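## Task

Pick up the small yellow sponge on the desk and set it down on the counter that stands behind the shelving, without disturbing the stacked cartons. The robot must not tip over or finish leaning; the sponge counts only if it rests on the counter by itself, not held there by the robot.

## Robot and tools

Robot: a Hello Robot Stretch 4 with one arm. It has an omni-wheel base, a lift that rides up a mast, an arm that telescopes forward, a three-joint wrist (yaw, pitch, roll) and a two-finger gripper. It is about 1.6 m tall and the base rim lies within 0.23 m of the base origin. Cameras: head_camera, head_left_camera, head_right_camera, wrist_camera. A loose object may sometimes get nudged by the scene.

Frames: the base frame sits on the floor under the base centre, with x forward, y left and z up. hand_pose is reported in this frame and marks a point between the open fingertips; its printed value may be a little off. With all wrist joints at 0, the hand axes line up with the base axes. The odometry frame is the base frame as it was when the scene began.

execute_actions(actions, cameras): actions is a list holding one action, or an empty list to just read state and images. An action has "base", "joints" or both, plus optional "pace" and "contact_limits"; or it is {"end_of_arm": "enable_torque"} alone, which re-enables wrist or gripper motors that cut out. The motions in one action start together.
- base: exactly one key, each a relative offset from where the base last measured itself. translate_m is a straight drive in metres, forward positive, -2 to 2. strafe_m is a sideways move in metres, left positive, -2 to 2. rotate_rad is a turn in place in radians, counter-clockwise (left) positive, -3.2 to 3.2.
- joints: absolute targets by name, in one dict. lift_m 0 to 1.2 m. arm_m 0 to 0.55 m of extension. wrist_yaw_rad -1.134 to 4.276 (0 forward, positive left, 3.14 folded back, above 3.4 the arm can interfere). wrist_pitch_rad -1.117 to 4.259 (0 level, 1.57 pointing down). wrist_roll_rad -1.117 to 4.259 (0 fingers level; positive turns clockwise seen from behind). gripper_m -0.038 to 0.141 m, the fingertip gap; negative squeezes the tips together. Tolerances for done: lift and arm ±0.004, yaw and roll ±0.02, pitch ±0.05, gripper ±0.004. Joint targets outside range are clipped and the result notes it; any other bad value or unknown key rejects the call and nothing moves.
- pace: "slow", "default", "fast", "max". The base speed limits at these paces are 0.1/0.3/0.4/0.6 m/s and the turn limits 1/2/3/4 rad/s, further capped when the lift is above 0.2 m (down to 0.3 m/s and 1 rad/s at 1.2 m).
- contact_limits: only {"arm_m": value}, 0 (lightest) to 0.75 (hardest), default 0.5. This is how hard the arm may push before it stops.
- cameras: list of names or "all"; omitted or null means all, [] means none.
- One action runs at most 15 s. A joint or base left out of an action may still be pushing toward an earlier target.
- Start of scene: sending lift_m 0.4 with wrist_yaw_rad 0 unfolds the wrist.

wait(seconds 0 to 10) returns state and images without commanding anything. zoom_image(camera, region [x0,y0,x1,y1], at most 504x504 px, origin top-left) enlarges part of the latest full image from that camera. read_manual gives only licence texts. finished_scene(scene 1 or 2) ends the scene after your last command has been held, reports success, and gives the next task; it cannot be undone. Replying without a tool call ends all remaining scenes.

Results: base_status and joint_status show how each motion ended. "done" means the target was reached; for the base it only means the wheels turned the full amount, slip included. "off_target" means it stopped short and may still push. "contact_stop_at_<key>" means it hit something; that part goes slack (a loaded lift can sink, the base can roll). "limit_stop_at_tilt" means the lean passed 6 degrees; lift, arm and wheels go slack until the lean drops. "limit_stop_at_own_body" is a self-collision stop, likely with the gripper tilted up and rolled; you can still move away from the body. "torque_fault" means a wrist or gripper motor went limp; send enable_torque. If a call reports a stop, later calls in the same reply are skipped. on_its_own lists what moved or held without being commanded; "held at" is the held target. lidar_m: 12 distances in metres from the base origin, one per 30-degree sector counter-clockwise from straight ahead (4th left, 7th behind, 10th right); "-" means nothing seen or closer than 0.25 m. The lidar sees tabletops but misses glass, thin legs and much behind the robot. wrist_depth_mm is a 7x7 grid of depths, 100 to 2000 mm, that includes the robot's own body. base_odometry counts wheel turns only. If turned_by_wheels and turned_by_imu differ by more than about 0.1 rad, the base hit something or slipped. base_tilt is in degrees, with forward and right positive and about 1.5 degrees of fixed bias. motor_effort is a percentage with the peak in brackets, noisy; a loaded level gripper pushes wrist pitch effort further from 0.

Gripping: command a gap smaller than the object; the further below its width, the harder the squeeze and the more it is pulled toward the wrist. The gripper reading does not confirm a grasp; a firm squeeze (at commands of 0 or more) shows in the gripper effort. If the fingertips snag on a surface, raise the lift.

Avoid: dropping, slamming or hard pushing of objects; driving or turning with over 1 kg held and arm_m above 0.2, especially at fast paces; strong pushes with a high gripper; knocking the cartons; ending tilted. Release the object so it sits on the counter unaided, then pull the gripper away before finishing.

Each tool is called after "Request:" as name(argument=value, ...) on one line, values as JSON.

## Session

Request:
execute_actions(actions=[])

Scene clock: 0.00 s.
base_odometry: x=+0.000 y=+0.000 heading=+0.000 (m, m, rad; odometry frame)
turned_by_wheels: +0.000 (rad since the last result)
turned_by_imu: +0.000 (rad since the last result)
base_tilt: forward=+0.4 right=-1.0 (deg)
lidar_m: 1.61 1.09 1.00 1.11 1.33 2.15 2.23 0.81 0.76 0.79 1.00 1.54
base_status: not commanded
joint_positions: lift_m=+0.170 arm_m=+0.001 wrist_yaw_rad=+3.223 wrist_pitch_rad=+0.017 wrist_roll_rad=-0.017 gripper_m=+0.057
joint_status: not commanded
motor_effort: lift_m=+18 arm_m=+0 wrist_yaw_rad=+0 wrist_pitch_rad=-4 wrist_roll_rad=+2 gripper_m=-2 wheel_0=+0 wheel_1=+0 wheel_2=+0 (%)
hand_pose: x=-0.1229 y=+0.0638 z=+0.3436 quat_wxyz=(-0.041, -0.008, -0.009, +0.999) (m; base frame)
wrist_depth_mm: - - 129 - - 1983 1708 / - - 129 - - 1921 1808 / - 108 131 - - - 1808 / 139 134 166 - - - 1808 / 203 1708 - - 1921 1863 1808 / 198 1042 192 1118 946 1098 1060 / 196 750 842 - 809 759 788
pictures: head_camera, head_left_camera, head_right_camera, wrist_camera
Images, in order (width x height): head_camera 420x560, head_left_camera 420x672, head_right_camera 420x672, wrist_camera 616x392.

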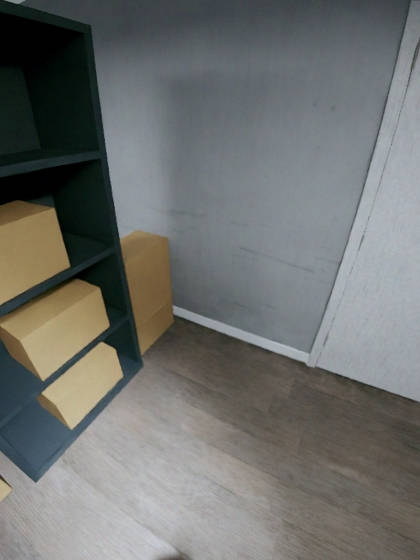

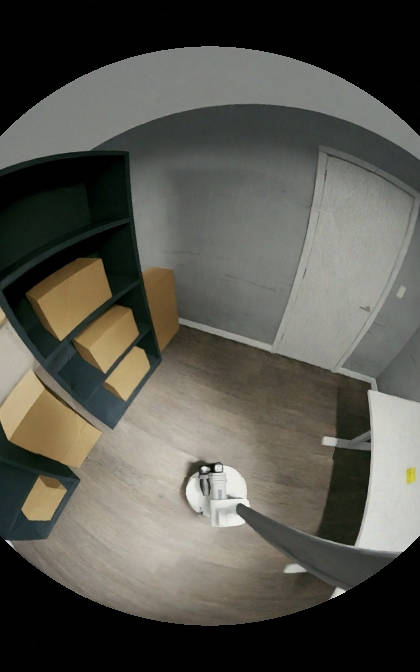

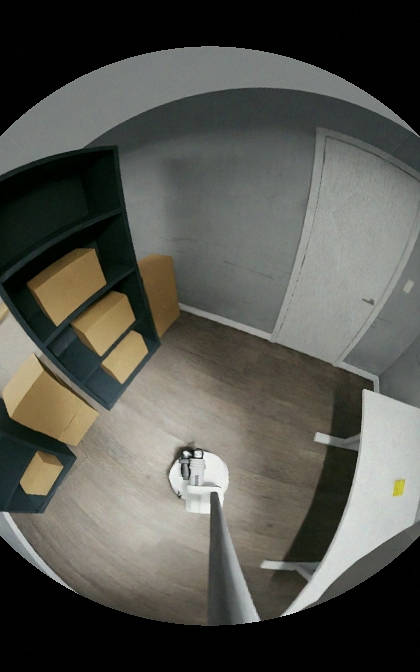

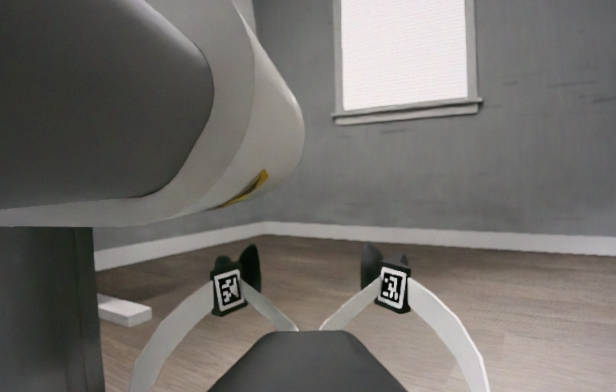

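Request:
execute_actions(actions=[{"base":{"rotate_rad":-1.75},"joints":{"lift_m":0.85,"wrist_yaw_rad":0,"wrist_pitch_rad":0.6,"gripper_m":0.13},"pace":"fast"}])

Scene clock: 4.90 s.
base_odometry: x=+0.000 y=+0.000 heading=-1.750 (m, m, rad; odometry frame)
turned_by_wheels: -1.750 (rad since the last result)
turned_by_imu: -1.723 (rad since the last result)
base_tilt: forward=+0.3 right=-1.0 (deg)
lidar_m: 0.75 0.89 1.55 1.56 1.20 1.01 1.06 1.17 2.17 2.15 0.93 0.77
base_status: done
joint_positions: lift_m=+0.850 arm_m=+0.001 wrist_yaw_rad=+0.000 wrist_pitch_rad=+0.602 wrist_roll_rad=-0.017 gripper_m=+0.130
joint_status: all done
motor_effort: lift_m=+21(25) arm_m=+0(0) wrist_yaw_rad=-1(9) wrist_pitch_rad=-4(3) wrist_roll_rad=+1(2) gripper_m=+1(3) wheel_0=+1(11) wheel_1=+0(9) wheel_2=+1(3) (%)
hand_pose: x=+0.4095 y=-0.0873 z=+0.8646 quat_wxyz=(+0.955, -0.008, +0.296, +0.003) (m; base frame)
wrist_depth_mm: 1499 1430 1308 1255 1182 1118 1078 / 1618 946 917 891 904 891 891 / 798 732 676 676 661 661 668 / 1708 1756 1708 1618 1576 1464 564 / 1464 1499 1430 1430 1430 1397 1118 / 1229 1182 1138 1229 1160 1160 1138 / 1078 1060 1118 - 1060 1025 1008
pictures: head_camera, head_left_camera, head_right_camera, wrist_camera
Images, in order (width x height): head_camera 420x560, head_left_camera 420x672, head_right_camera 420x672, wrist_camera 616x392.

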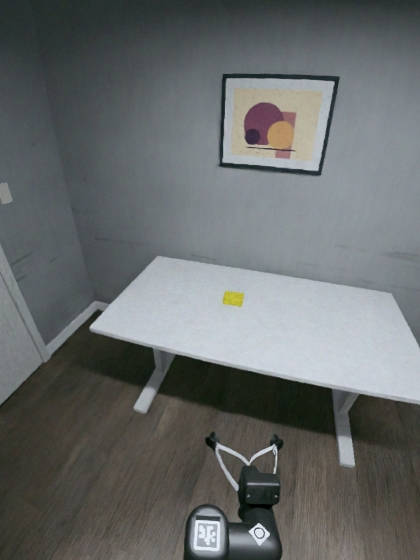

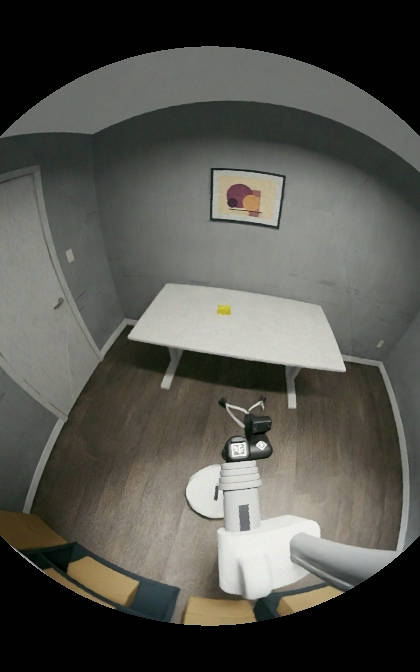

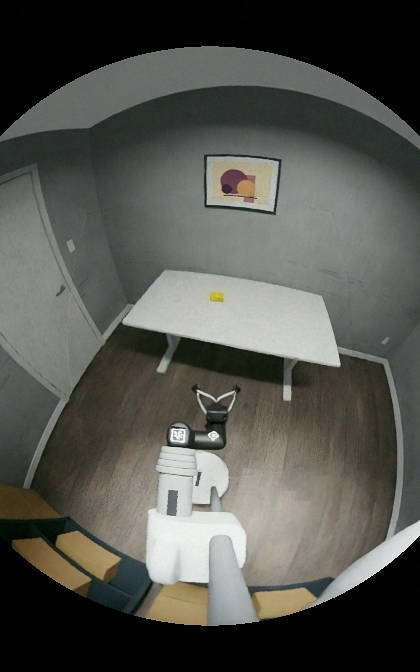

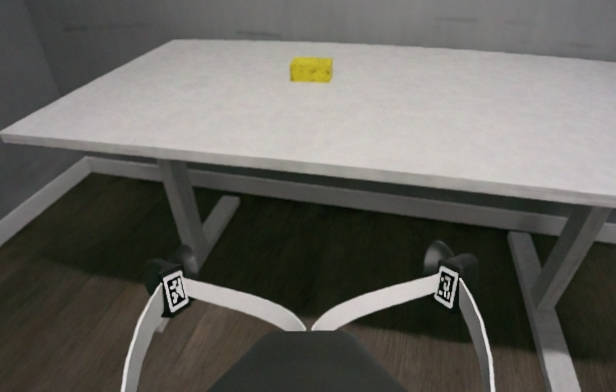

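Request:
execute_actions(actions=[{"base":{"translate_m":0.35},"joints":{"arm_m":0.24},"pace":"fast"}], cameras=["head_camera","wrist_camera"])

Scene clock: 10.80 s.
base_odometry: x=-0.062 y=-0.344 heading=-1.750 (m, m, rad; odometry frame)
turned_by_wheels: +0.000 (rad since the last result)
turned_by_imu: -0.001 (rad since the last result)
base_tilt: forward=+0.4 right=-0.9 (deg)
lidar_m: 0.42 0.50 0.84 1.45 1.59 1.33 1.35 1.60 2.23 2.21 0.50 0.43
base_status: done
joint_positions: lift_m=+0.850 arm_m=+0.239 wrist_yaw_rad=+0.000 wrist_pitch_rad=+0.602 wrist_roll_rad=-0.017 gripper_m=+0.130
joint_status: all done
motor_effort: lift_m=+21(21) arm_m=+8(8) wrist_yaw_rad=+0(1) wrist_pitch_rad=-4(4) wrist_roll_rad=+2(1) gripper_m=-1(2) wheel_0=-1(5) wheel_1=-1(5) wheel_2=+1(12) (%)
hand_pose: x=+0.6474 y=-0.0874 z=+0.8647 quat_wxyz=(+0.955, -0.008, +0.296, +0.003) (m; base frame)
wrist_depth_mm: 878 809 759 707 691 634 609 / 960 878 820 778 723 691 654 / 707 691 676 668 661 647 647 / 544 544 535 459 521 521 512 / 442 449 442 430 439 430 430 / 382 368 357 379 362 357 366 / 332 329 338 - 329 324 324
pictures: head_camera, wrist_camera
Images, in order (width x height): head_camera 420x560, wrist_camera 616x392.

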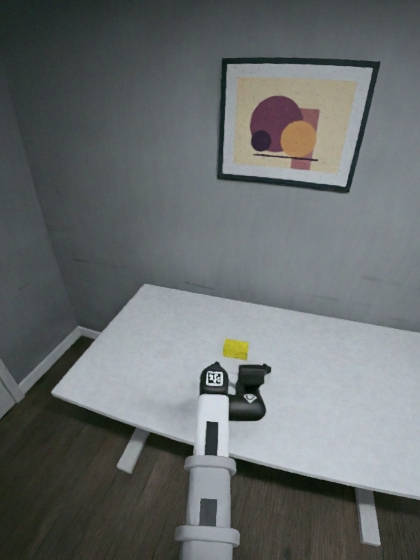

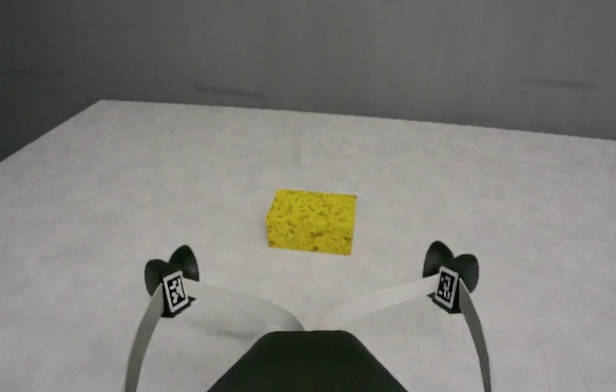

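Request:
execute_actions(actions=[{"joints":{"arm_m":0.36,"lift_m":0.765}}], cameras=["wrist_camera"])

Scene clock: 15.83 s.
base_odometry: x=-0.062 y=-0.344 heading=-1.750 (m, m, rad; odometry frame)
turned_by_wheels: +0.000 (rad since the last result)
turned_by_imu: -0.002 (rad since the last result)
base_tilt: forward=+0.3 right=-1.1 (deg)
lidar_m: 0.41 0.48 0.81 1.46 1.59 1.35 1.36 1.58 2.25 2.25 0.52 0.42
base_status: not commanded
joint_positions: lift_m=+0.765 arm_m=+0.359 wrist_yaw_rad=+0.000 wrist_pitch_rad=+0.602 wrist_roll_rad=-0.017 gripper_m=+0.130
joint_status: all done
motor_effort: lift_m=+15(19) arm_m=+8(8) wrist_yaw_rad=+0(1) wrist_pitch_rad=-4(4) wrist_roll_rad=+2(2) gripper_m=-1(1) wheel_0=-1(1) wheel_1=-1(1) wheel_2=+1(1) (%)
hand_pose: x=+0.7673 y=-0.0874 z=+0.7802 quat_wxyz=(+0.955, -0.008, +0.296, +0.002) (m; base frame)
wrist_depth_mm: 723 676 647 597 569 544 512 / 778 723 676 647 615 580 559 / 517 504 492 488 477 484 473 / 399 397 394 315 384 384 379 / 329 329 304 281 310 317 315 / 278 271 263 276 264 260 267 / 242 242 248 - 241 236 236
pictures: wrist_camera
Images, in order (width x height): wrist_camera 616x392.

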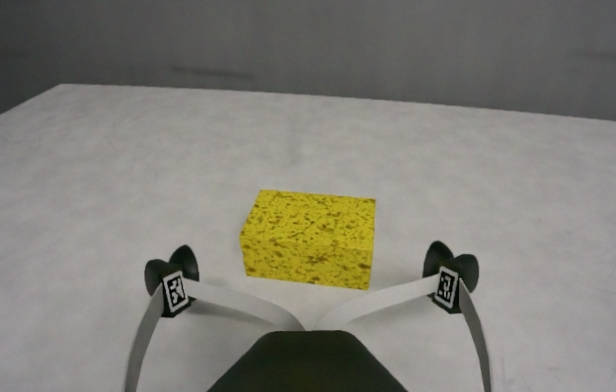

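Request:
execute_actions(actions=[{"joints":{"arm_m":0.425,"lift_m":0.74}}], cameras=["wrist_camera"])

Request:
execute_actions(actions=[{"joints":{"gripper_m":0.045}}], cameras=["wrist_camera"])

Request:
execute_actions(actions=[{"joints":{"lift_m":0.8}}], cameras=["wrist_camera"])

Scene clock: 22.57 s.
base_odometry: x=-0.062 y=-0.344 heading=-1.750 (m, m, rad; odometry frame)
turned_by_wheels: +0.000 (rad since the last result)
turned_by_imu: -0.002 (rad since the last result)
base_tilt: forward=+0.3 right=-1.1 (deg)
lidar_m: 0.42 0.49 0.85 1.45 1.58 1.35 1.36 1.56 2.22 2.23 0.51 0.42
base_status: not commanded
joint_positions: lift_m=+0.740 arm_m=+0.424 wrist_yaw_rad=+0.000 wrist_pitch_rad=+0.602 wrist_roll_rad=-0.017 gripper_m=+0.130
joint_status: all done
motor_effort: lift_m=+15(15) arm_m=+8(7) wrist_yaw_rad=+0(0) wrist_pitch_rad=-4(3) wrist_roll_rad=+2(2) gripper_m=+0(1) wheel_0=-1(1) wheel_1=-1(1) wheel_2=+1(1) (%)
hand_pose: x=+0.8323 y=-0.0874 z=+0.7552 quat_wxyz=(+0.955, -0.008, +0.296, +0.002) (m; base frame)
wrist_depth_mm: 647 621 580 549 517 484 469 / 683 647 609 585 554 525 500 / 459 449 442 439 430 427 427 / 359 357 349 345 342 340 338 / 294 293 244 227 242 283 279 / 250 241 209 205 207 233 238 / 218 215 221 - 214 211 210
pictures: wrist_camera
Images, in order (width x height): wrist_camera 616x392.

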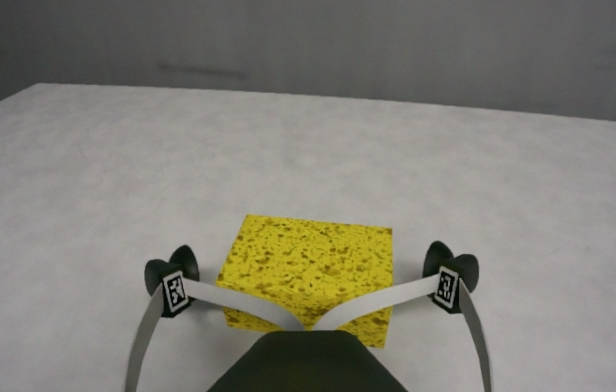

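Scene clock: 24.37 s.
base_odometry: x=-0.062 y=-0.344 heading=-1.750 (m, m, rad; odometry frame)
turned_by_wheels: +0.000 (rad since the last result)
turned_by_imu: -0.001 (rad since the last result)
base_tilt: forward=+0.3 right=-1.0 (deg)
lidar_m: 0.43 0.47 0.82 1.46 1.59 1.35 1.37 1.56 2.24 2.23 0.51 0.41
base_status: not commanded
joint_positions: lift_m=+0.740 arm_m=+0.424 wrist_yaw_rad=+0.000 wrist_pitch_rad=+0.602 wrist_roll_rad=-0.017 gripper_m=+0.046
joint_status: all done
motor_effort: lift_m=+15(15) arm_m=+8(8) wrist_yaw_rad=+0(0) wrist_pitch_rad=-4(4) wrist_roll_rad=+1(1) gripper_m=-24(24) wheel_0=-1(1) wheel_1=-1(1) wheel_2=+1(1) (%)
hand_pose: x=+0.8323 y=-0.0874 z=+0.7552 quat_wxyz=(+0.955, -0.008, +0.296, +0.002) (m; base frame)
wrist_depth_mm: 654 627 585 544 521 484 462 / 668 647 609 574 549 525 500 / 455 452 442 439 430 427 427 / 357 355 349 347 343 342 338 / 294 293 222 216 213 282 281 / 248 235 193 195 188 228 239 / 218 215 218 - 211 210 210
pictures: wrist_camera
Images, in order (width x height): wrist_camera 616x392.

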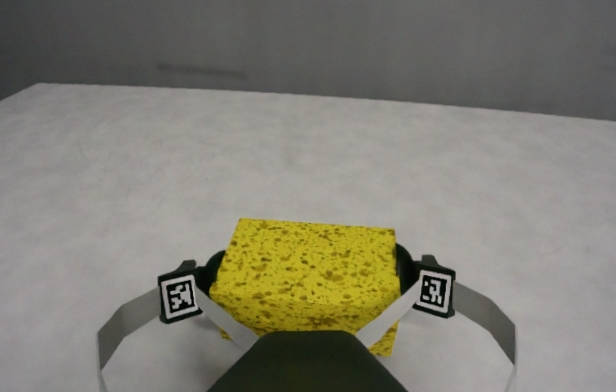

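Scene clock: 25.53 s.
base_odometry: x=-0.062 y=-0.344 heading=-1.750 (m, m, rad; odometry frame)
turned_by_wheels: +0.000 (rad since the last result)
turned_by_imu: +0.000 (rad since the last result)
base_tilt: forward=+0.3 right=-0.9 (deg)
lidar_m: 0.41 0.50 0.80 1.47 1.61 1.35 1.37 1.58 2.22 2.22 0.53 0.42
base_status: not commanded
joint_positions: lift_m=+0.800 arm_m=+0.424 wrist_yaw_rad=+0.000 wrist_pitch_rad=+0.602 wrist_roll_rad=-0.017 gripper_m=+0.046
joint_status: all done
motor_effort: lift_m=+22(22) arm_m=+8(8) wrist_yaw_rad=+0(0) wrist_pitch_rad=-4(4) wrist_roll_rad=+2(2) gripper_m=-24(25) wheel_0=-1(1) wheel_1=-1(1) wheel_2=+1(1) (%)
hand_pose: x=+0.8323 y=-0.0874 z=+0.8146 quat_wxyz=(+0.955, -0.008, +0.296, +0.002) (m; base frame)
wrist_depth_mm: 661 627 580 544 521 488 462 / 723 676 634 597 569 525 500 / 591 580 574 559 559 564 535 / 462 455 452 445 442 439 436 / 377 377 223 215 213 366 359 / 319 303 193 194 187 290 306 / 281 277 279 - 273 270 271
pictures: wrist_camera
Images, in order (width x height): wrist_camera 616x392.

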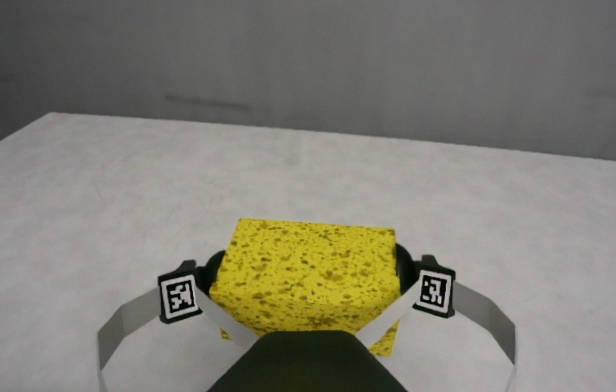

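Request:
execute_actions(actions=[{"base":{"translate_m":-0.2},"joints":{"arm_m":0},"pace":"fast"}], cameras=[])

Request:
execute_actions(actions=[{"base":{"rotate_rad":-2.6}}])

Scene clock: 30.20 s.
base_odometry: x=-0.027 y=-0.148 heading=-1.750 (m, m, rad; odometry frame)
turned_by_wheels: +0.000 (rad since the last result)
turned_by_imu: -0.002 (rad since the last result)
base_tilt: forward=+0.4 right=-1.1 (deg)
lidar_m: 0.61 0.72 1.51 1.51 1.36 1.16 1.19 1.34 2.23 2.18 0.75 0.62
base_status: done
joint_positions: lift_m=+0.800 arm_m=+0.002 wrist_yaw_rad=+0.000 wrist_pitch_rad=+0.602 wrist_roll_rad=-0.017 gripper_m=+0.046
joint_status: all done
motor_effort: lift_m=+22(22) arm_m=-8(9) wrist_yaw_rad=+0(1) wrist_pitch_rad=-5(5) wrist_roll_rad=+1(1) gripper_m=-23(24) wheel_0=+0(6) wheel_1=+0(7) wheel_2=-2(14) (%)
hand_pose: x=+0.4108 y=-0.0875 z=+0.8145 quat_wxyz=(+0.955, -0.008, +0.297, +0.002) (m; base frame)
wrist_depth_mm: 1336 1281 1160 1060 1025 976 946 / 891 798 768 768 741 741 750 / 597 585 574 569 559 554 549 / 1618 1537 504 488 459 439 439 / 1430 1336 222 214 213 1308 1281 / 1160 1078 195 195 189 1078 1060 / 1008 1025 1025 - 1008 991 976
pictures: none
No camera images: the call's "cameras" was empty. Leave "cameras" out to get every camera's image.

Scene clock: 32.80 s.
base_odometry: x=-0.027 y=-0.148 heading=+1.933 (m, m, rad; odometry frame)
turned_by_wheels: -2.600 (rad since the last result)
turned_by_imu: -2.558 (rad since the last result)
base_tilt: forward=+0.4 right=-1.0 (deg)
lidar_m: 1.35 2.18 2.16 0.76 0.63 0.63 0.74 1.52 1.51 1.37 1.15 1.18
base_status: done
joint_positions: lift_m=+0.800 arm_m=+0.002 wrist_yaw_rad=+0.000 wrist_pitch_rad=+0.602 wrist_roll_rad=-0.017 gripper_m=+0.046
joint_status: not commanded
motor_effort: lift_m=+21(22) arm_m=-8(8) wrist_yaw_rad=+0(1) wrist_pitch_rad=-4(4) wrist_roll_rad=+2(2) gripper_m=-25(25) wheel_0=+0(6) wheel_1=+0(9) wheel_2=+0(9) (%)
hand_pose: x=+0.4108 y=-0.0874 z=+0.8146 quat_wxyz=(+0.955, -0.008, +0.297, +0.002) (m; base frame)
wrist_depth_mm: 1576 1863 - 1618 1464 904 798 / 1708 - - 1499 1229 946 820 / 1863 - - 1499 1281 1025 854 / 1708 1661 1618 1537 1366 1098 931 / 1397 1397 221 215 215 1182 1025 / 1160 1098 195 194 188 1078 1118 / 1025 991 1042 - 1008 1008 976
pictures: head_camera, head_left_camera, head_right_camera, wrist_camera
Images, in order (width x height): head_camera 420x560, head_left_camera 420x672, head_right_camera 420x672, wrist_camera 616x392.

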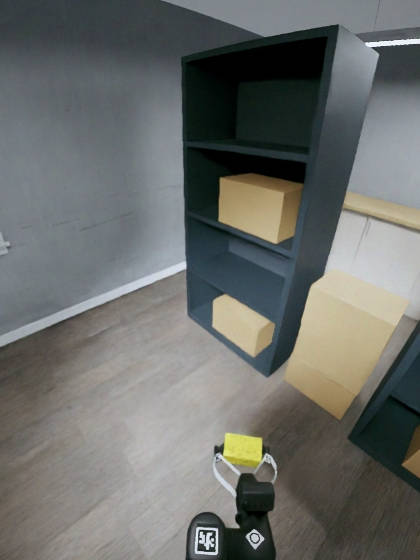

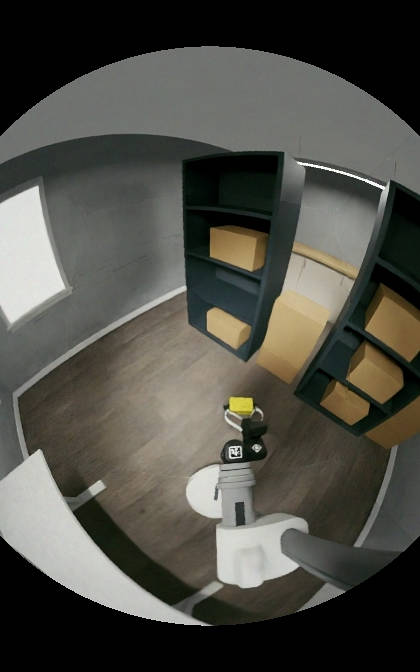

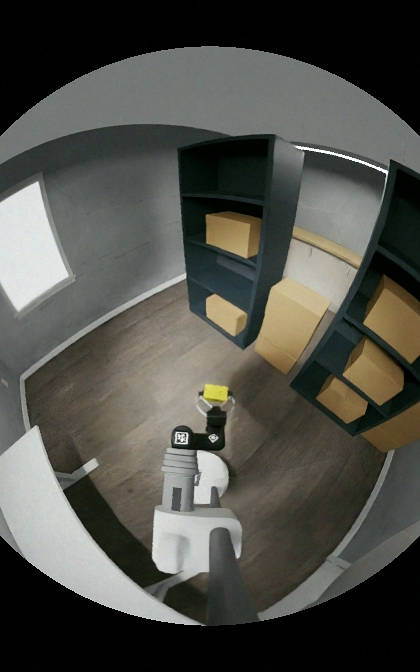

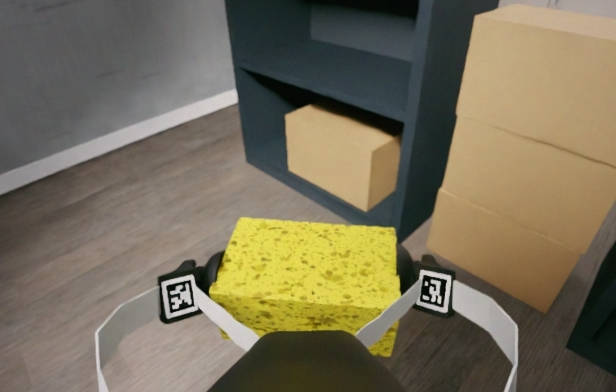

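Request:
execute_actions(actions=[{"base":{"rotate_rad":-0.85}}], cameras=["head_left_camera"])

Request:
execute_actions(actions=[{"base":{"strafe_m":1.7},"pace":"fast"}], cameras=["head_left_camera","head_camera"])

Scene clock: 39.33 s.
base_odometry: x=-0.027 y=-0.148 heading=+1.083 (m, m, rad; odometry frame)
turned_by_wheels: -0.850 (rad since the last result)
turned_by_imu: -0.838 (rad since the last result)
base_tilt: forward=+0.3 right=-1.0 (deg)
lidar_m: 1.14 1.27 1.54 2.16 2.24 0.67 0.62 0.64 0.83 1.50 1.58 1.21
base_status: done
joint_positions: lift_m=+0.800 arm_m=+0.002 wrist_yaw_rad=+0.000 wrist_pitch_rad=+0.602 wrist_roll_rad=-0.017 gripper_m=+0.046
joint_status: not commanded
motor_effort: lift_m=+21(22) arm_m=-8(8) wrist_yaw_rad=+0(0) wrist_pitch_rad=-4(5) wrist_roll_rad=+2(1) gripper_m=-25(24) wheel_0=+2(6) wheel_1=+2(6) wheel_2=+0(8) (%)
hand_pose: x=+0.4108 y=-0.0874 z=+0.8146 quat_wxyz=(+0.955, -0.008, +0.297, +0.002) (m; base frame)
wrist_depth_mm: 931 891 931 1229 904 891 976 / 960 976 991 1255 976 976 1025 / 1042 1060 1078 1060 1182 1205 1138 / 1160 1182 1205 1464 1182 1229 1308 / 1229 1308 223 215 214 1281 1336 / 1160 1098 195 194 188 1060 1118 / 1042 991 1025 - 991 1008 991
pictures: head_left_camera
Images, in order (width x height): head_left_camera 420x672.

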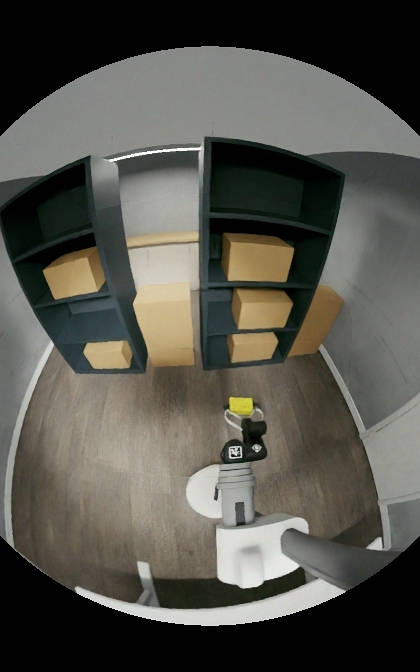

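Scene clock: 44.87 s.
base_odometry: x=-1.529 y=+0.649 heading=+1.083 (m, m, rad; odometry frame)
turned_by_wheels: +0.000 (rad since the last result)
turned_by_imu: -0.004 (rad since the last result)
base_tilt: forward=+0.4 right=-1.0 (deg)
lidar_m: 1.03 0.81 0.54 0.47 0.46 0.61 1.54 1.53 1.24 2.44 1.68 1.09
base_status: done
joint_positions: lift_m=+0.800 arm_m=+0.002 wrist_yaw_rad=+0.000 wrist_pitch_rad=+0.602 wrist_roll_rad=-0.017 gripper_m=+0.046
joint_status: not commanded
motor_effort: lift_m=+21(21) arm_m=-8(8) wrist_yaw_rad=+0(0) wrist_pitch_rad=-5(5) wrist_roll_rad=+2(1) gripper_m=-24(23) wheel_0=+2(9) wheel_1=-1(10) wheel_2=-1(1) (%)
hand_pose: x=+0.4108 y=-0.0874 z=+0.8146 quat_wxyz=(+0.955, -0.008, +0.297, +0.002) (m; base frame)
wrist_depth_mm: 960 1464 - 1138 1160 1182 1160 / 960 1464 - - 1205 1229 1160 / 960 1464 - 1863 991 991 960 / 904 1430 1618 1499 1397 1060 1118 / 917 1308 222 215 214 1160 1229 / 904 1042 195 193 188 1078 1138 / 904 1025 1025 - 991 991 991
pictures: head_camera, head_left_camera
Images, in order (width x height): head_camera 420x560, head_left_camera 420x672.

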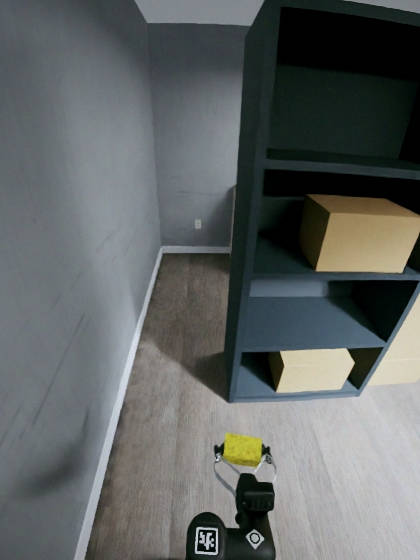

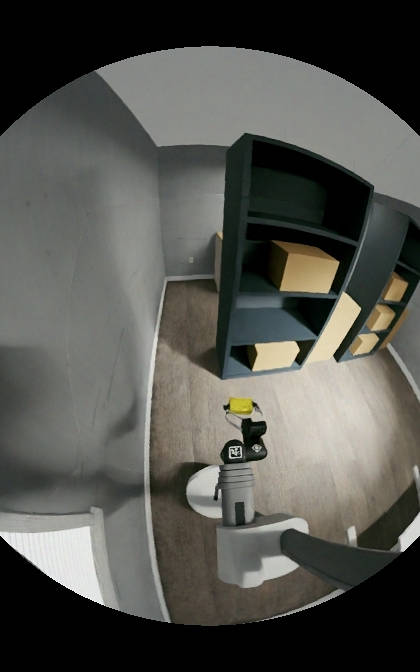

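Request:
execute_actions(actions=[{"base":{"strafe_m":0.2},"joints":{"lift_m":1.02}}], cameras=[])

Request:
execute_actions(actions=[{"base":{"translate_m":0.8}}], cameras=["head_right_camera","head_camera"])

Scene clock: 52.93 s.
base_odometry: x=-1.705 y=+0.742 heading=+1.083 (m, m, rad; odometry frame)
turned_by_wheels: +0.000 (rad since the last result)
turned_by_imu: -0.002 (rad since the last result)
base_tilt: forward=+0.4 right=-1.0 (deg)
lidar_m: 0.44 0.49 0.33 0.28 0.28 0.40 0.89 1.61 1.42 2.44 1.57 1.06
base_status: done
joint_positions: lift_m=+1.020 arm_m=+0.002 wrist_yaw_rad=+0.000 wrist_pitch_rad=+0.602 wrist_roll_rad=-0.017 gripper_m=+0.046
joint_status: all done
motor_effort: lift_m=+22(24) arm_m=-8(8) wrist_yaw_rad=+0(0) wrist_pitch_rad=-5(5) wrist_roll_rad=+2(1) gripper_m=-26(23) wheel_0=+0(9) wheel_1=-2(7) wheel_2=+0(1) (%)
hand_pose: x=+0.4108 y=-0.0874 z=+1.0345 quat_wxyz=(+0.955, -0.008, +0.297, +0.002) (m; base frame)
wrist_depth_mm: 654 1025 - - 878 854 778 / 661 1008 - - 1025 1255 1255 / 654 991 - - 1205 1336 1336 / 627 960 1921 - 1118 1098 1118 / 640 946 223 214 214 1229 1205 / 621 741 195 195 188 1255 1308 / 609 891 1281 - 1255 1182 1205
pictures: none
No camera images: the call's "cameras" was empty. Leave "cameras" out to get every camera's image.

Scene clock: 57.10 s.
base_odometry: x=-1.331 y=+1.449 heading=+1.084 (m, m, rad; odometry frame)
turned_by_wheels: +0.000 (rad since the last result)
turned_by_imu: +0.000 (rad since the last result)
base_tilt: forward=+0.3 right=-1.0 (deg)
lidar_m: 0.43 0.60 0.41 0.35 0.38 0.53 1.14 1.94 2.15 1.16 0.37 0.42
base_status: done
joint_positions: lift_m=+1.020 arm_m=+0.002 wrist_yaw_rad=+0.000 wrist_pitch_rad=+0.602 wrist_roll_rad=-0.017 gripper_m=+0.046
joint_status: not commanded
motor_effort: lift_m=+22(22) arm_m=-8(8) wrist_yaw_rad=+0(0) wrist_pitch_rad=-4(4) wrist_roll_rad=+2(2) gripper_m=-26(24) wheel_0=+0(6) wheel_1=+1(6) wheel_2=+1(12) (%)
hand_pose: x=+0.4108 y=-0.0874 z=+1.0345 quat_wxyz=(+0.955, -0.008, +0.297, +0.002) (m; base frame)
wrist_depth_mm: 759 1160 1863 1983 1499 384 287 / 750 1138 - - 1576 394 293 / 750 1118 - - 1756 402 291 / 707 1098 1921 - 1921 407 294 / 707 1078 223 214 213 415 298 / 707 842 195 194 188 345 309 / 707 1025 1255 - 661 424 309
pictures: head_camera, head_right_camera
Images, in order (width x height): head_camera 420x560, head_right_camera 420x672.

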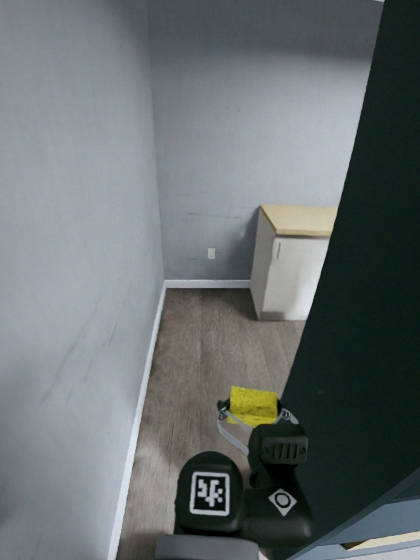

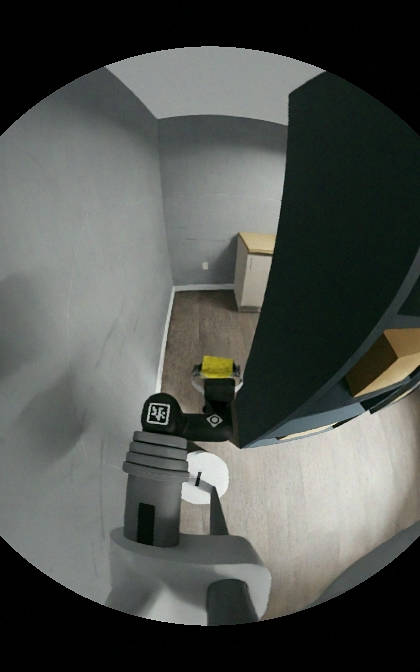

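Request:
execute_actions(actions=[{"base":{"rotate_rad":0.045}}], cameras=[])

Request:
execute_actions(actions=[{"base":{"translate_m":1.0}}], cameras=[])

Request:
execute_actions(actions=[{"base":{"rotate_rad":-0.6}}])

Scene clock: 62.23 s.
base_odometry: x=-1.331 y=+1.449 heading=+1.128 (m, m, rad; odometry frame)
turned_by_wheels: +0.044 (rad since the last result)
turned_by_imu: +0.042 (rad since the last result)
base_tilt: forward=+0.3 right=-0.9 (deg)
lidar_m: 0.44 0.54 0.36 0.35 0.38 0.54 1.25 1.97 2.22 0.95 0.37 0.43
base_status: done
joint_positions: lift_m=+1.020 arm_m=+0.002 wrist_yaw_rad=+0.000 wrist_pitch_rad=+0.602 wrist_roll_rad=-0.017 gripper_m=+0.046
joint_status: not commanded
motor_effort: lift_m=+22(22) arm_m=-8(8) wrist_yaw_rad=+0(0) wrist_pitch_rad=-4(4) wrist_roll_rad=+1(2) gripper_m=-25(25) wheel_0=-1(3) wheel_1=-3(3) wheel_2=-3(6) (%)
hand_pose: x=+0.4108 y=-0.0874 z=+1.0345 quat_wxyz=(+0.955, -0.008, +0.297, +0.002) (m; base frame)
wrist_depth_mm: 676 1008 1921 1921 1576 1464 322 / 691 991 - - 1618 1537 315 / 683 1008 - - 1808 455 324 / 661 991 1863 - 1921 459 325 / 683 976 222 214 214 469 327 / 661 778 195 195 187 384 329 / 654 960 1205 - 741 466 334
pictures: none
No camera images: the call's "cameras" was empty. Leave "cameras" out to get every camera's image.

Scene clock: 67.03 s.
base_odometry: x=-0.903 y=+2.353 heading=+1.128 (m, m, rad; odometry frame)
turned_by_wheels: +0.000 (rad since the last result)
turned_by_imu: +0.001 (rad since the last result)
base_tilt: forward=+0.4 right=-1.0 (deg)
lidar_m: 0.44 0.61 0.40 0.39 0.39 0.58 1.47 0.43 0.44 1.16 1.12 0.89
base_status: done
joint_positions: lift_m=+1.020 arm_m=+0.002 wrist_yaw_rad=+0.000 wrist_pitch_rad=+0.602 wrist_roll_rad=-0.017 gripper_m=+0.046
joint_status: not commanded
motor_effort: lift_m=+21(22) arm_m=-8(8) wrist_yaw_rad=+1(0) wrist_pitch_rad=-5(4) wrist_roll_rad=+1(2) gripper_m=-27(26) wheel_0=+2(4) wheel_1=+1(6) wheel_2=+1(9) (%)
hand_pose: x=+0.4108 y=-0.0874 z=+1.0346 quat_wxyz=(+0.955, -0.008, +0.297, +0.002) (m; base frame)
wrist_depth_mm: 723 1008 1042 1042 1025 1042 1042 / 715 1060 1118 1118 1138 904 831 / 723 1042 1229 1255 1255 798 615 / 699 1025 1397 1366 1336 798 661 / 715 1025 221 215 214 820 759 / 707 831 195 195 188 809 878 / 683 991 1281 - 1182 1025 1025
pictures: none
No camera images: the call's "cameras" was empty. Leave "cameras" out to get every camera's image.

Scene clock: 68.57 s.
base_odometry: x=-0.903 y=+2.353 heading=+0.529 (m, m, rad; odometry frame)
turned_by_wheels: -0.599 (rad since the last result)
turned_by_imu: -0.590 (rad since the last result)
base_tilt: forward=+0.4 right=-1.0 (deg)
lidar_m: 0.44 1.33 0.66 0.42 0.39 0.38 0.53 1.13 0.47 0.42 0.91 1.20
base_status: done
joint_positions: lift_m=+1.020 arm_m=+0.002 wrist_yaw_rad=+0.000 wrist_pitch_rad=+0.602 wrist_roll_rad=-0.017 gripper_m=+0.046
joint_status: not commanded
motor_effort: lift_m=+21(21) arm_m=-8(8) wrist_yaw_rad=+0(0) wrist_pitch_rad=-5(4) wrist_roll_rad=+2(2) gripper_m=-23(24) wheel_0=+3(8) wheel_1=+2(7) wheel_2=+3(7) (%)
hand_pose: x=+0.4108 y=-0.0874 z=+1.0346 quat_wxyz=(+0.955, -0.008, +0.297, +0.002) (m; base frame)
wrist_depth_mm: 931 1042 1138 1281 1229 1255 1397 / 991 1098 917 854 960 1182 1537 / 1042 1182 842 842 1042 1366 - / 1138 1255 1042 946 1182 1618 1921 / 1229 1366 222 215 214 1576 1576 / 1308 1366 195 194 187 1308 1397 / 1281 1255 1255 - 1205 1205 1205
pictures: head_camera, head_left_camera, head_right_camera, wrist_camera
Images, in order (width x height): head_camera 420x560, head_left_camera 420x672, head_right_camera 420x672, wrist_camera 616x392.

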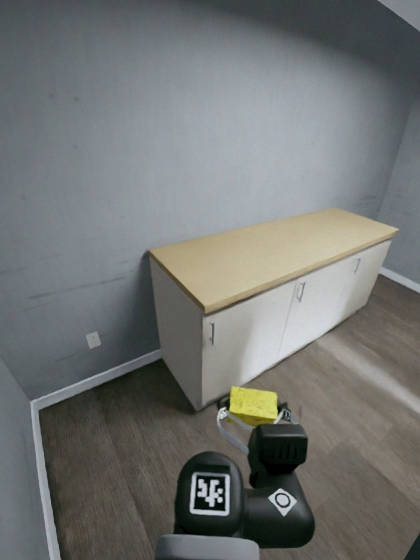

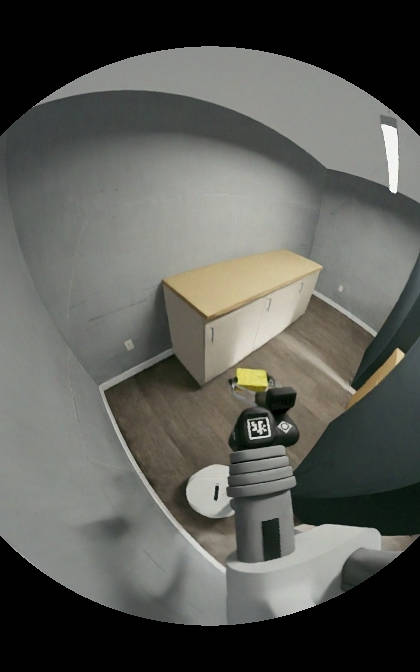

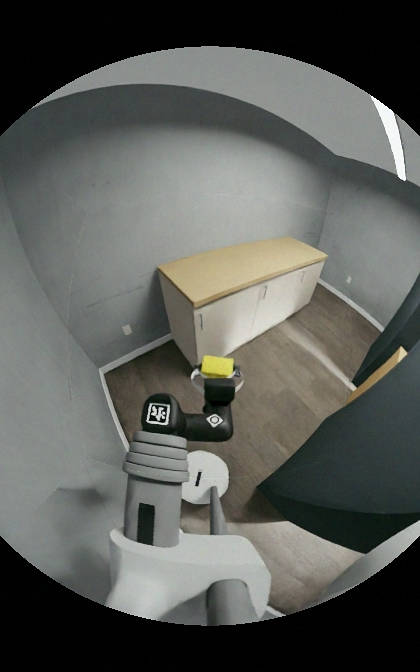

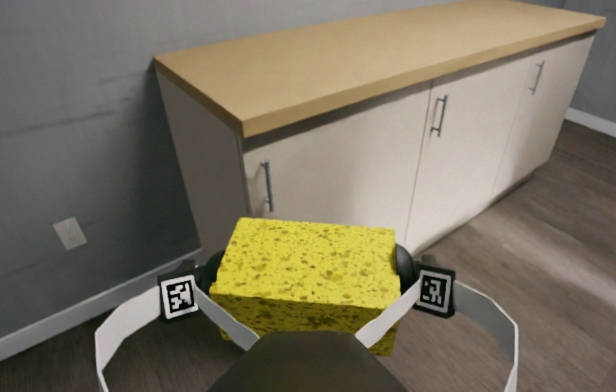

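Request:
execute_actions(actions=[{"base":{"translate_m":0.45},"joints":{"arm_m":0.42}}], cameras=["wrist_camera","head_camera"])

Scene clock: 73.90 s.
base_odometry: x=-0.514 y=+2.580 heading=+0.529 (m, m, rad; odometry frame)
turned_by_wheels: +0.000 (rad since the last result)
turned_by_imu: -0.001 (rad since the last result)
base_tilt: forward=+0.4 right=-1.0 (deg)
lidar_m: 0.45 0.61 1.02 0.72 0.65 0.68 0.89 0.68 0.71 0.89 1.94 0.64
base_status: done
joint_positions: lift_m=+1.020 arm_m=+0.419 wrist_yaw_rad=+0.000 wrist_pitch_rad=+0.602 wrist_roll_rad=-0.017 gripper_m=+0.046
joint_status: all done
motor_effort: lift_m=+21(21) arm_m=+8(8) wrist_yaw_rad=+0(1) wrist_pitch_rad=-3(4) wrist_roll_rad=+2(2) gripper_m=-25(25) wheel_0=-1(8) wheel_1=+1(6) wheel_2=+0(10) (%)
hand_pose: x=+0.8273 y=-0.0874 z=+1.0346 quat_wxyz=(+0.955, -0.008, +0.296, +0.003) (m; base frame)
wrist_depth_mm: 394 436 504 580 699 866 1042 / 415 473 549 634 741 820 831 / 445 500 580 621 615 609 609 / 473 500 504 496 492 488 484 / 418 418 223 214 213 404 402 / 357 336 195 194 188 324 340 / 310 309 310 - 306 300 303
pictures: head_camera, wrist_camera
Images, in order (width x height): head_camera 420x560, wrist_camera 616x392.

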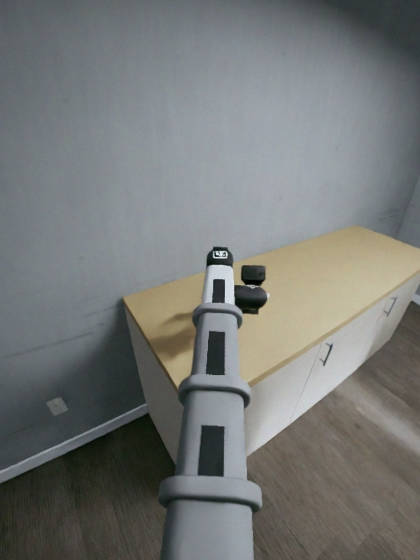

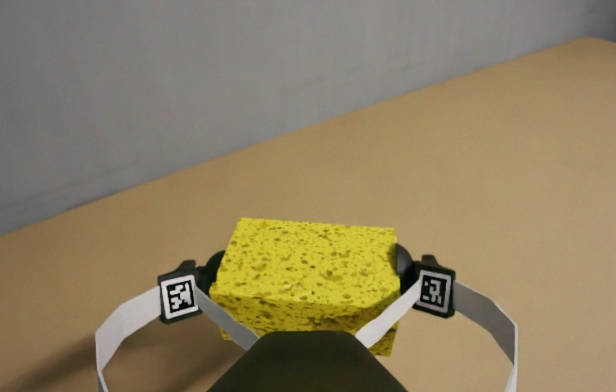

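Depth 496 vs 347 at grasp → lower ~0.09.

Request:
execute_actions(actions=[{"joints":{"lift_m":0.93}}], cameras=[])

Request:
execute_actions(actions=[{"joints":{"gripper_m":0.13}}], cameras=[])

Request:
execute_actions(actions=[{"joints":{"lift_m":1.02},"pace":"fast"}], cameras=["wrist_camera"])

Scene clock: 80.70 s.
base_odometry: x=-0.514 y=+2.580 heading=+0.529 (m, m, rad; odometry frame)
turned_by_wheels: +0.000 (rad since the last result)
turned_by_imu: -0.002 (rad since the last result)
base_tilt: forward=+0.3 right=-0.9 (deg)
lidar_m: 0.47 0.67 1.00 0.73 0.64 0.67 0.88 0.69 0.69 0.88 1.94 0.64
base_status: not commanded
joint_positions: lift_m=+0.930 arm_m=+0.419 wrist_yaw_rad=+0.000 wrist_pitch_rad=+0.602 wrist_roll_rad=-0.017 gripper_m=+0.046
joint_status: all done
motor_effort: lift_m=+15(20) arm_m=+7(8) wrist_yaw_rad=+0(1) wrist_pitch_rad=-4(4) wrist_roll_rad=+2(1) gripper_m=-26(24) wheel_0=-1(1) wheel_1=+1(1) wheel_2=+0(0) (%)
hand_pose: x=+0.8273 y=-0.0874 z=+0.9451 quat_wxyz=(+0.955, -0.008, +0.296, +0.003) (m; base frame)
wrist_depth_mm: 394 439 504 585 715 809 878 / 418 469 535 574 580 580 569 / 436 452 439 433 427 427 424 / 357 357 351 347 343 340 336 / 294 294 223 215 213 283 279 / 250 235 194 195 188 225 238 / 218 215 219 - 212 210 211
pictures: none
No camera images: the call's "cameras" was empty. Leave "cameras" out to get every camera's image.

Scene clock: 82.50 s.
base_odometry: x=-0.514 y=+2.580 heading=+0.529 (m, m, rad; odometry frame)
turned_by_wheels: +0.000 (rad since the last result)
turned_by_imu: -0.001 (rad since the last result)
base_tilt: forward=+0.4 right=-1.0 (deg)
lidar_m: 0.45 0.63 1.03 0.73 0.64 0.67 0.88 0.69 0.69 0.87 1.97 0.65
base_status: not commanded
joint_positions: lift_m=+0.930 arm_m=+0.419 wrist_yaw_rad=+0.000 wrist_pitch_rad=+0.602 wrist_roll_rad=-0.017 gripper_m=+0.130
joint_status: all done
motor_effort: lift_m=+15(15) arm_m=+8(8) wrist_yaw_rad=+0(0) wrist_pitch_rad=-4(4) wrist_roll_rad=+2(2) gripper_m=-1(23) wheel_0=-1(1) wheel_1=+1(1) wheel_2=+0(0) (%)
hand_pose: x=+0.8273 y=-0.0874 z=+0.9451 quat_wxyz=(+0.955, -0.008, +0.296, +0.003) (m; base frame)
wrist_depth_mm: 394 439 500 585 699 798 878 / 418 469 535 585 574 574 574 / 436 449 442 439 430 424 424 / 357 353 351 347 347 340 338 / 293 293 272 227 233 282 282 / 249 242 224 205 207 233 240 / 218 215 221 - 216 211 210
pictures: none
No camera images: the call's "cameras" was empty. Leave "cameras" out to get every camera's image.

Scene clock: 83.63 s.
base_odometry: x=-0.514 y=+2.580 heading=+0.529 (m, m, rad; odometry frame)
turned_by_wheels: +0.000 (rad since the last result)
turned_by_imu: +0.000 (rad since the last result)
base_tilt: forward=+0.3 right=-1.1 (deg)
lidar_m: 0.46 0.63 1.01 0.72 0.66 0.68 0.88 0.68 0.66 0.89 1.99 0.65
base_status: not commanded
joint_positions: lift_m=+1.020 arm_m=+0.419 wrist_yaw_rad=+0.000 wrist_pitch_rad=+0.602 wrist_roll_rad=-0.017 gripper_m=+0.130
joint_status: all done
motor_effort: lift_m=+22(23) arm_m=+8(8) wrist_yaw_rad=+0(0) wrist_pitch_rad=-4(4) wrist_roll_rad=+2(2) gripper_m=+0(0) wheel_0=-1(1) wheel_1=+1(1) wheel_2=+0(0) (%)
hand_pose: x=+0.8273 y=-0.0874 z=+1.0346 quat_wxyz=(+0.955, -0.008, +0.296, +0.003) (m; base frame)
wrist_depth_mm: 394 442 500 580 699 866 1060 / 415 469 544 634 741 820 831 / 445 508 569 621 615 609 609 / 469 504 504 496 488 488 480 / 421 418 415 410 413 404 404 / 357 347 336 298 330 334 342 / 310 307 317 - 306 301 303
pictures: wrist_camera
Images, in order (width x height): wrist_camera 616x392.

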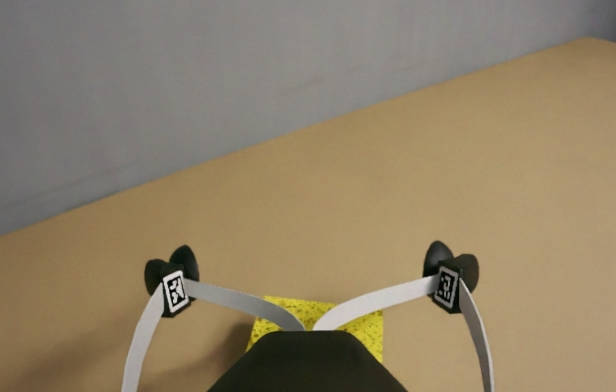

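Request:
finished_scene(scene=1)

The scene is finished: the task was done.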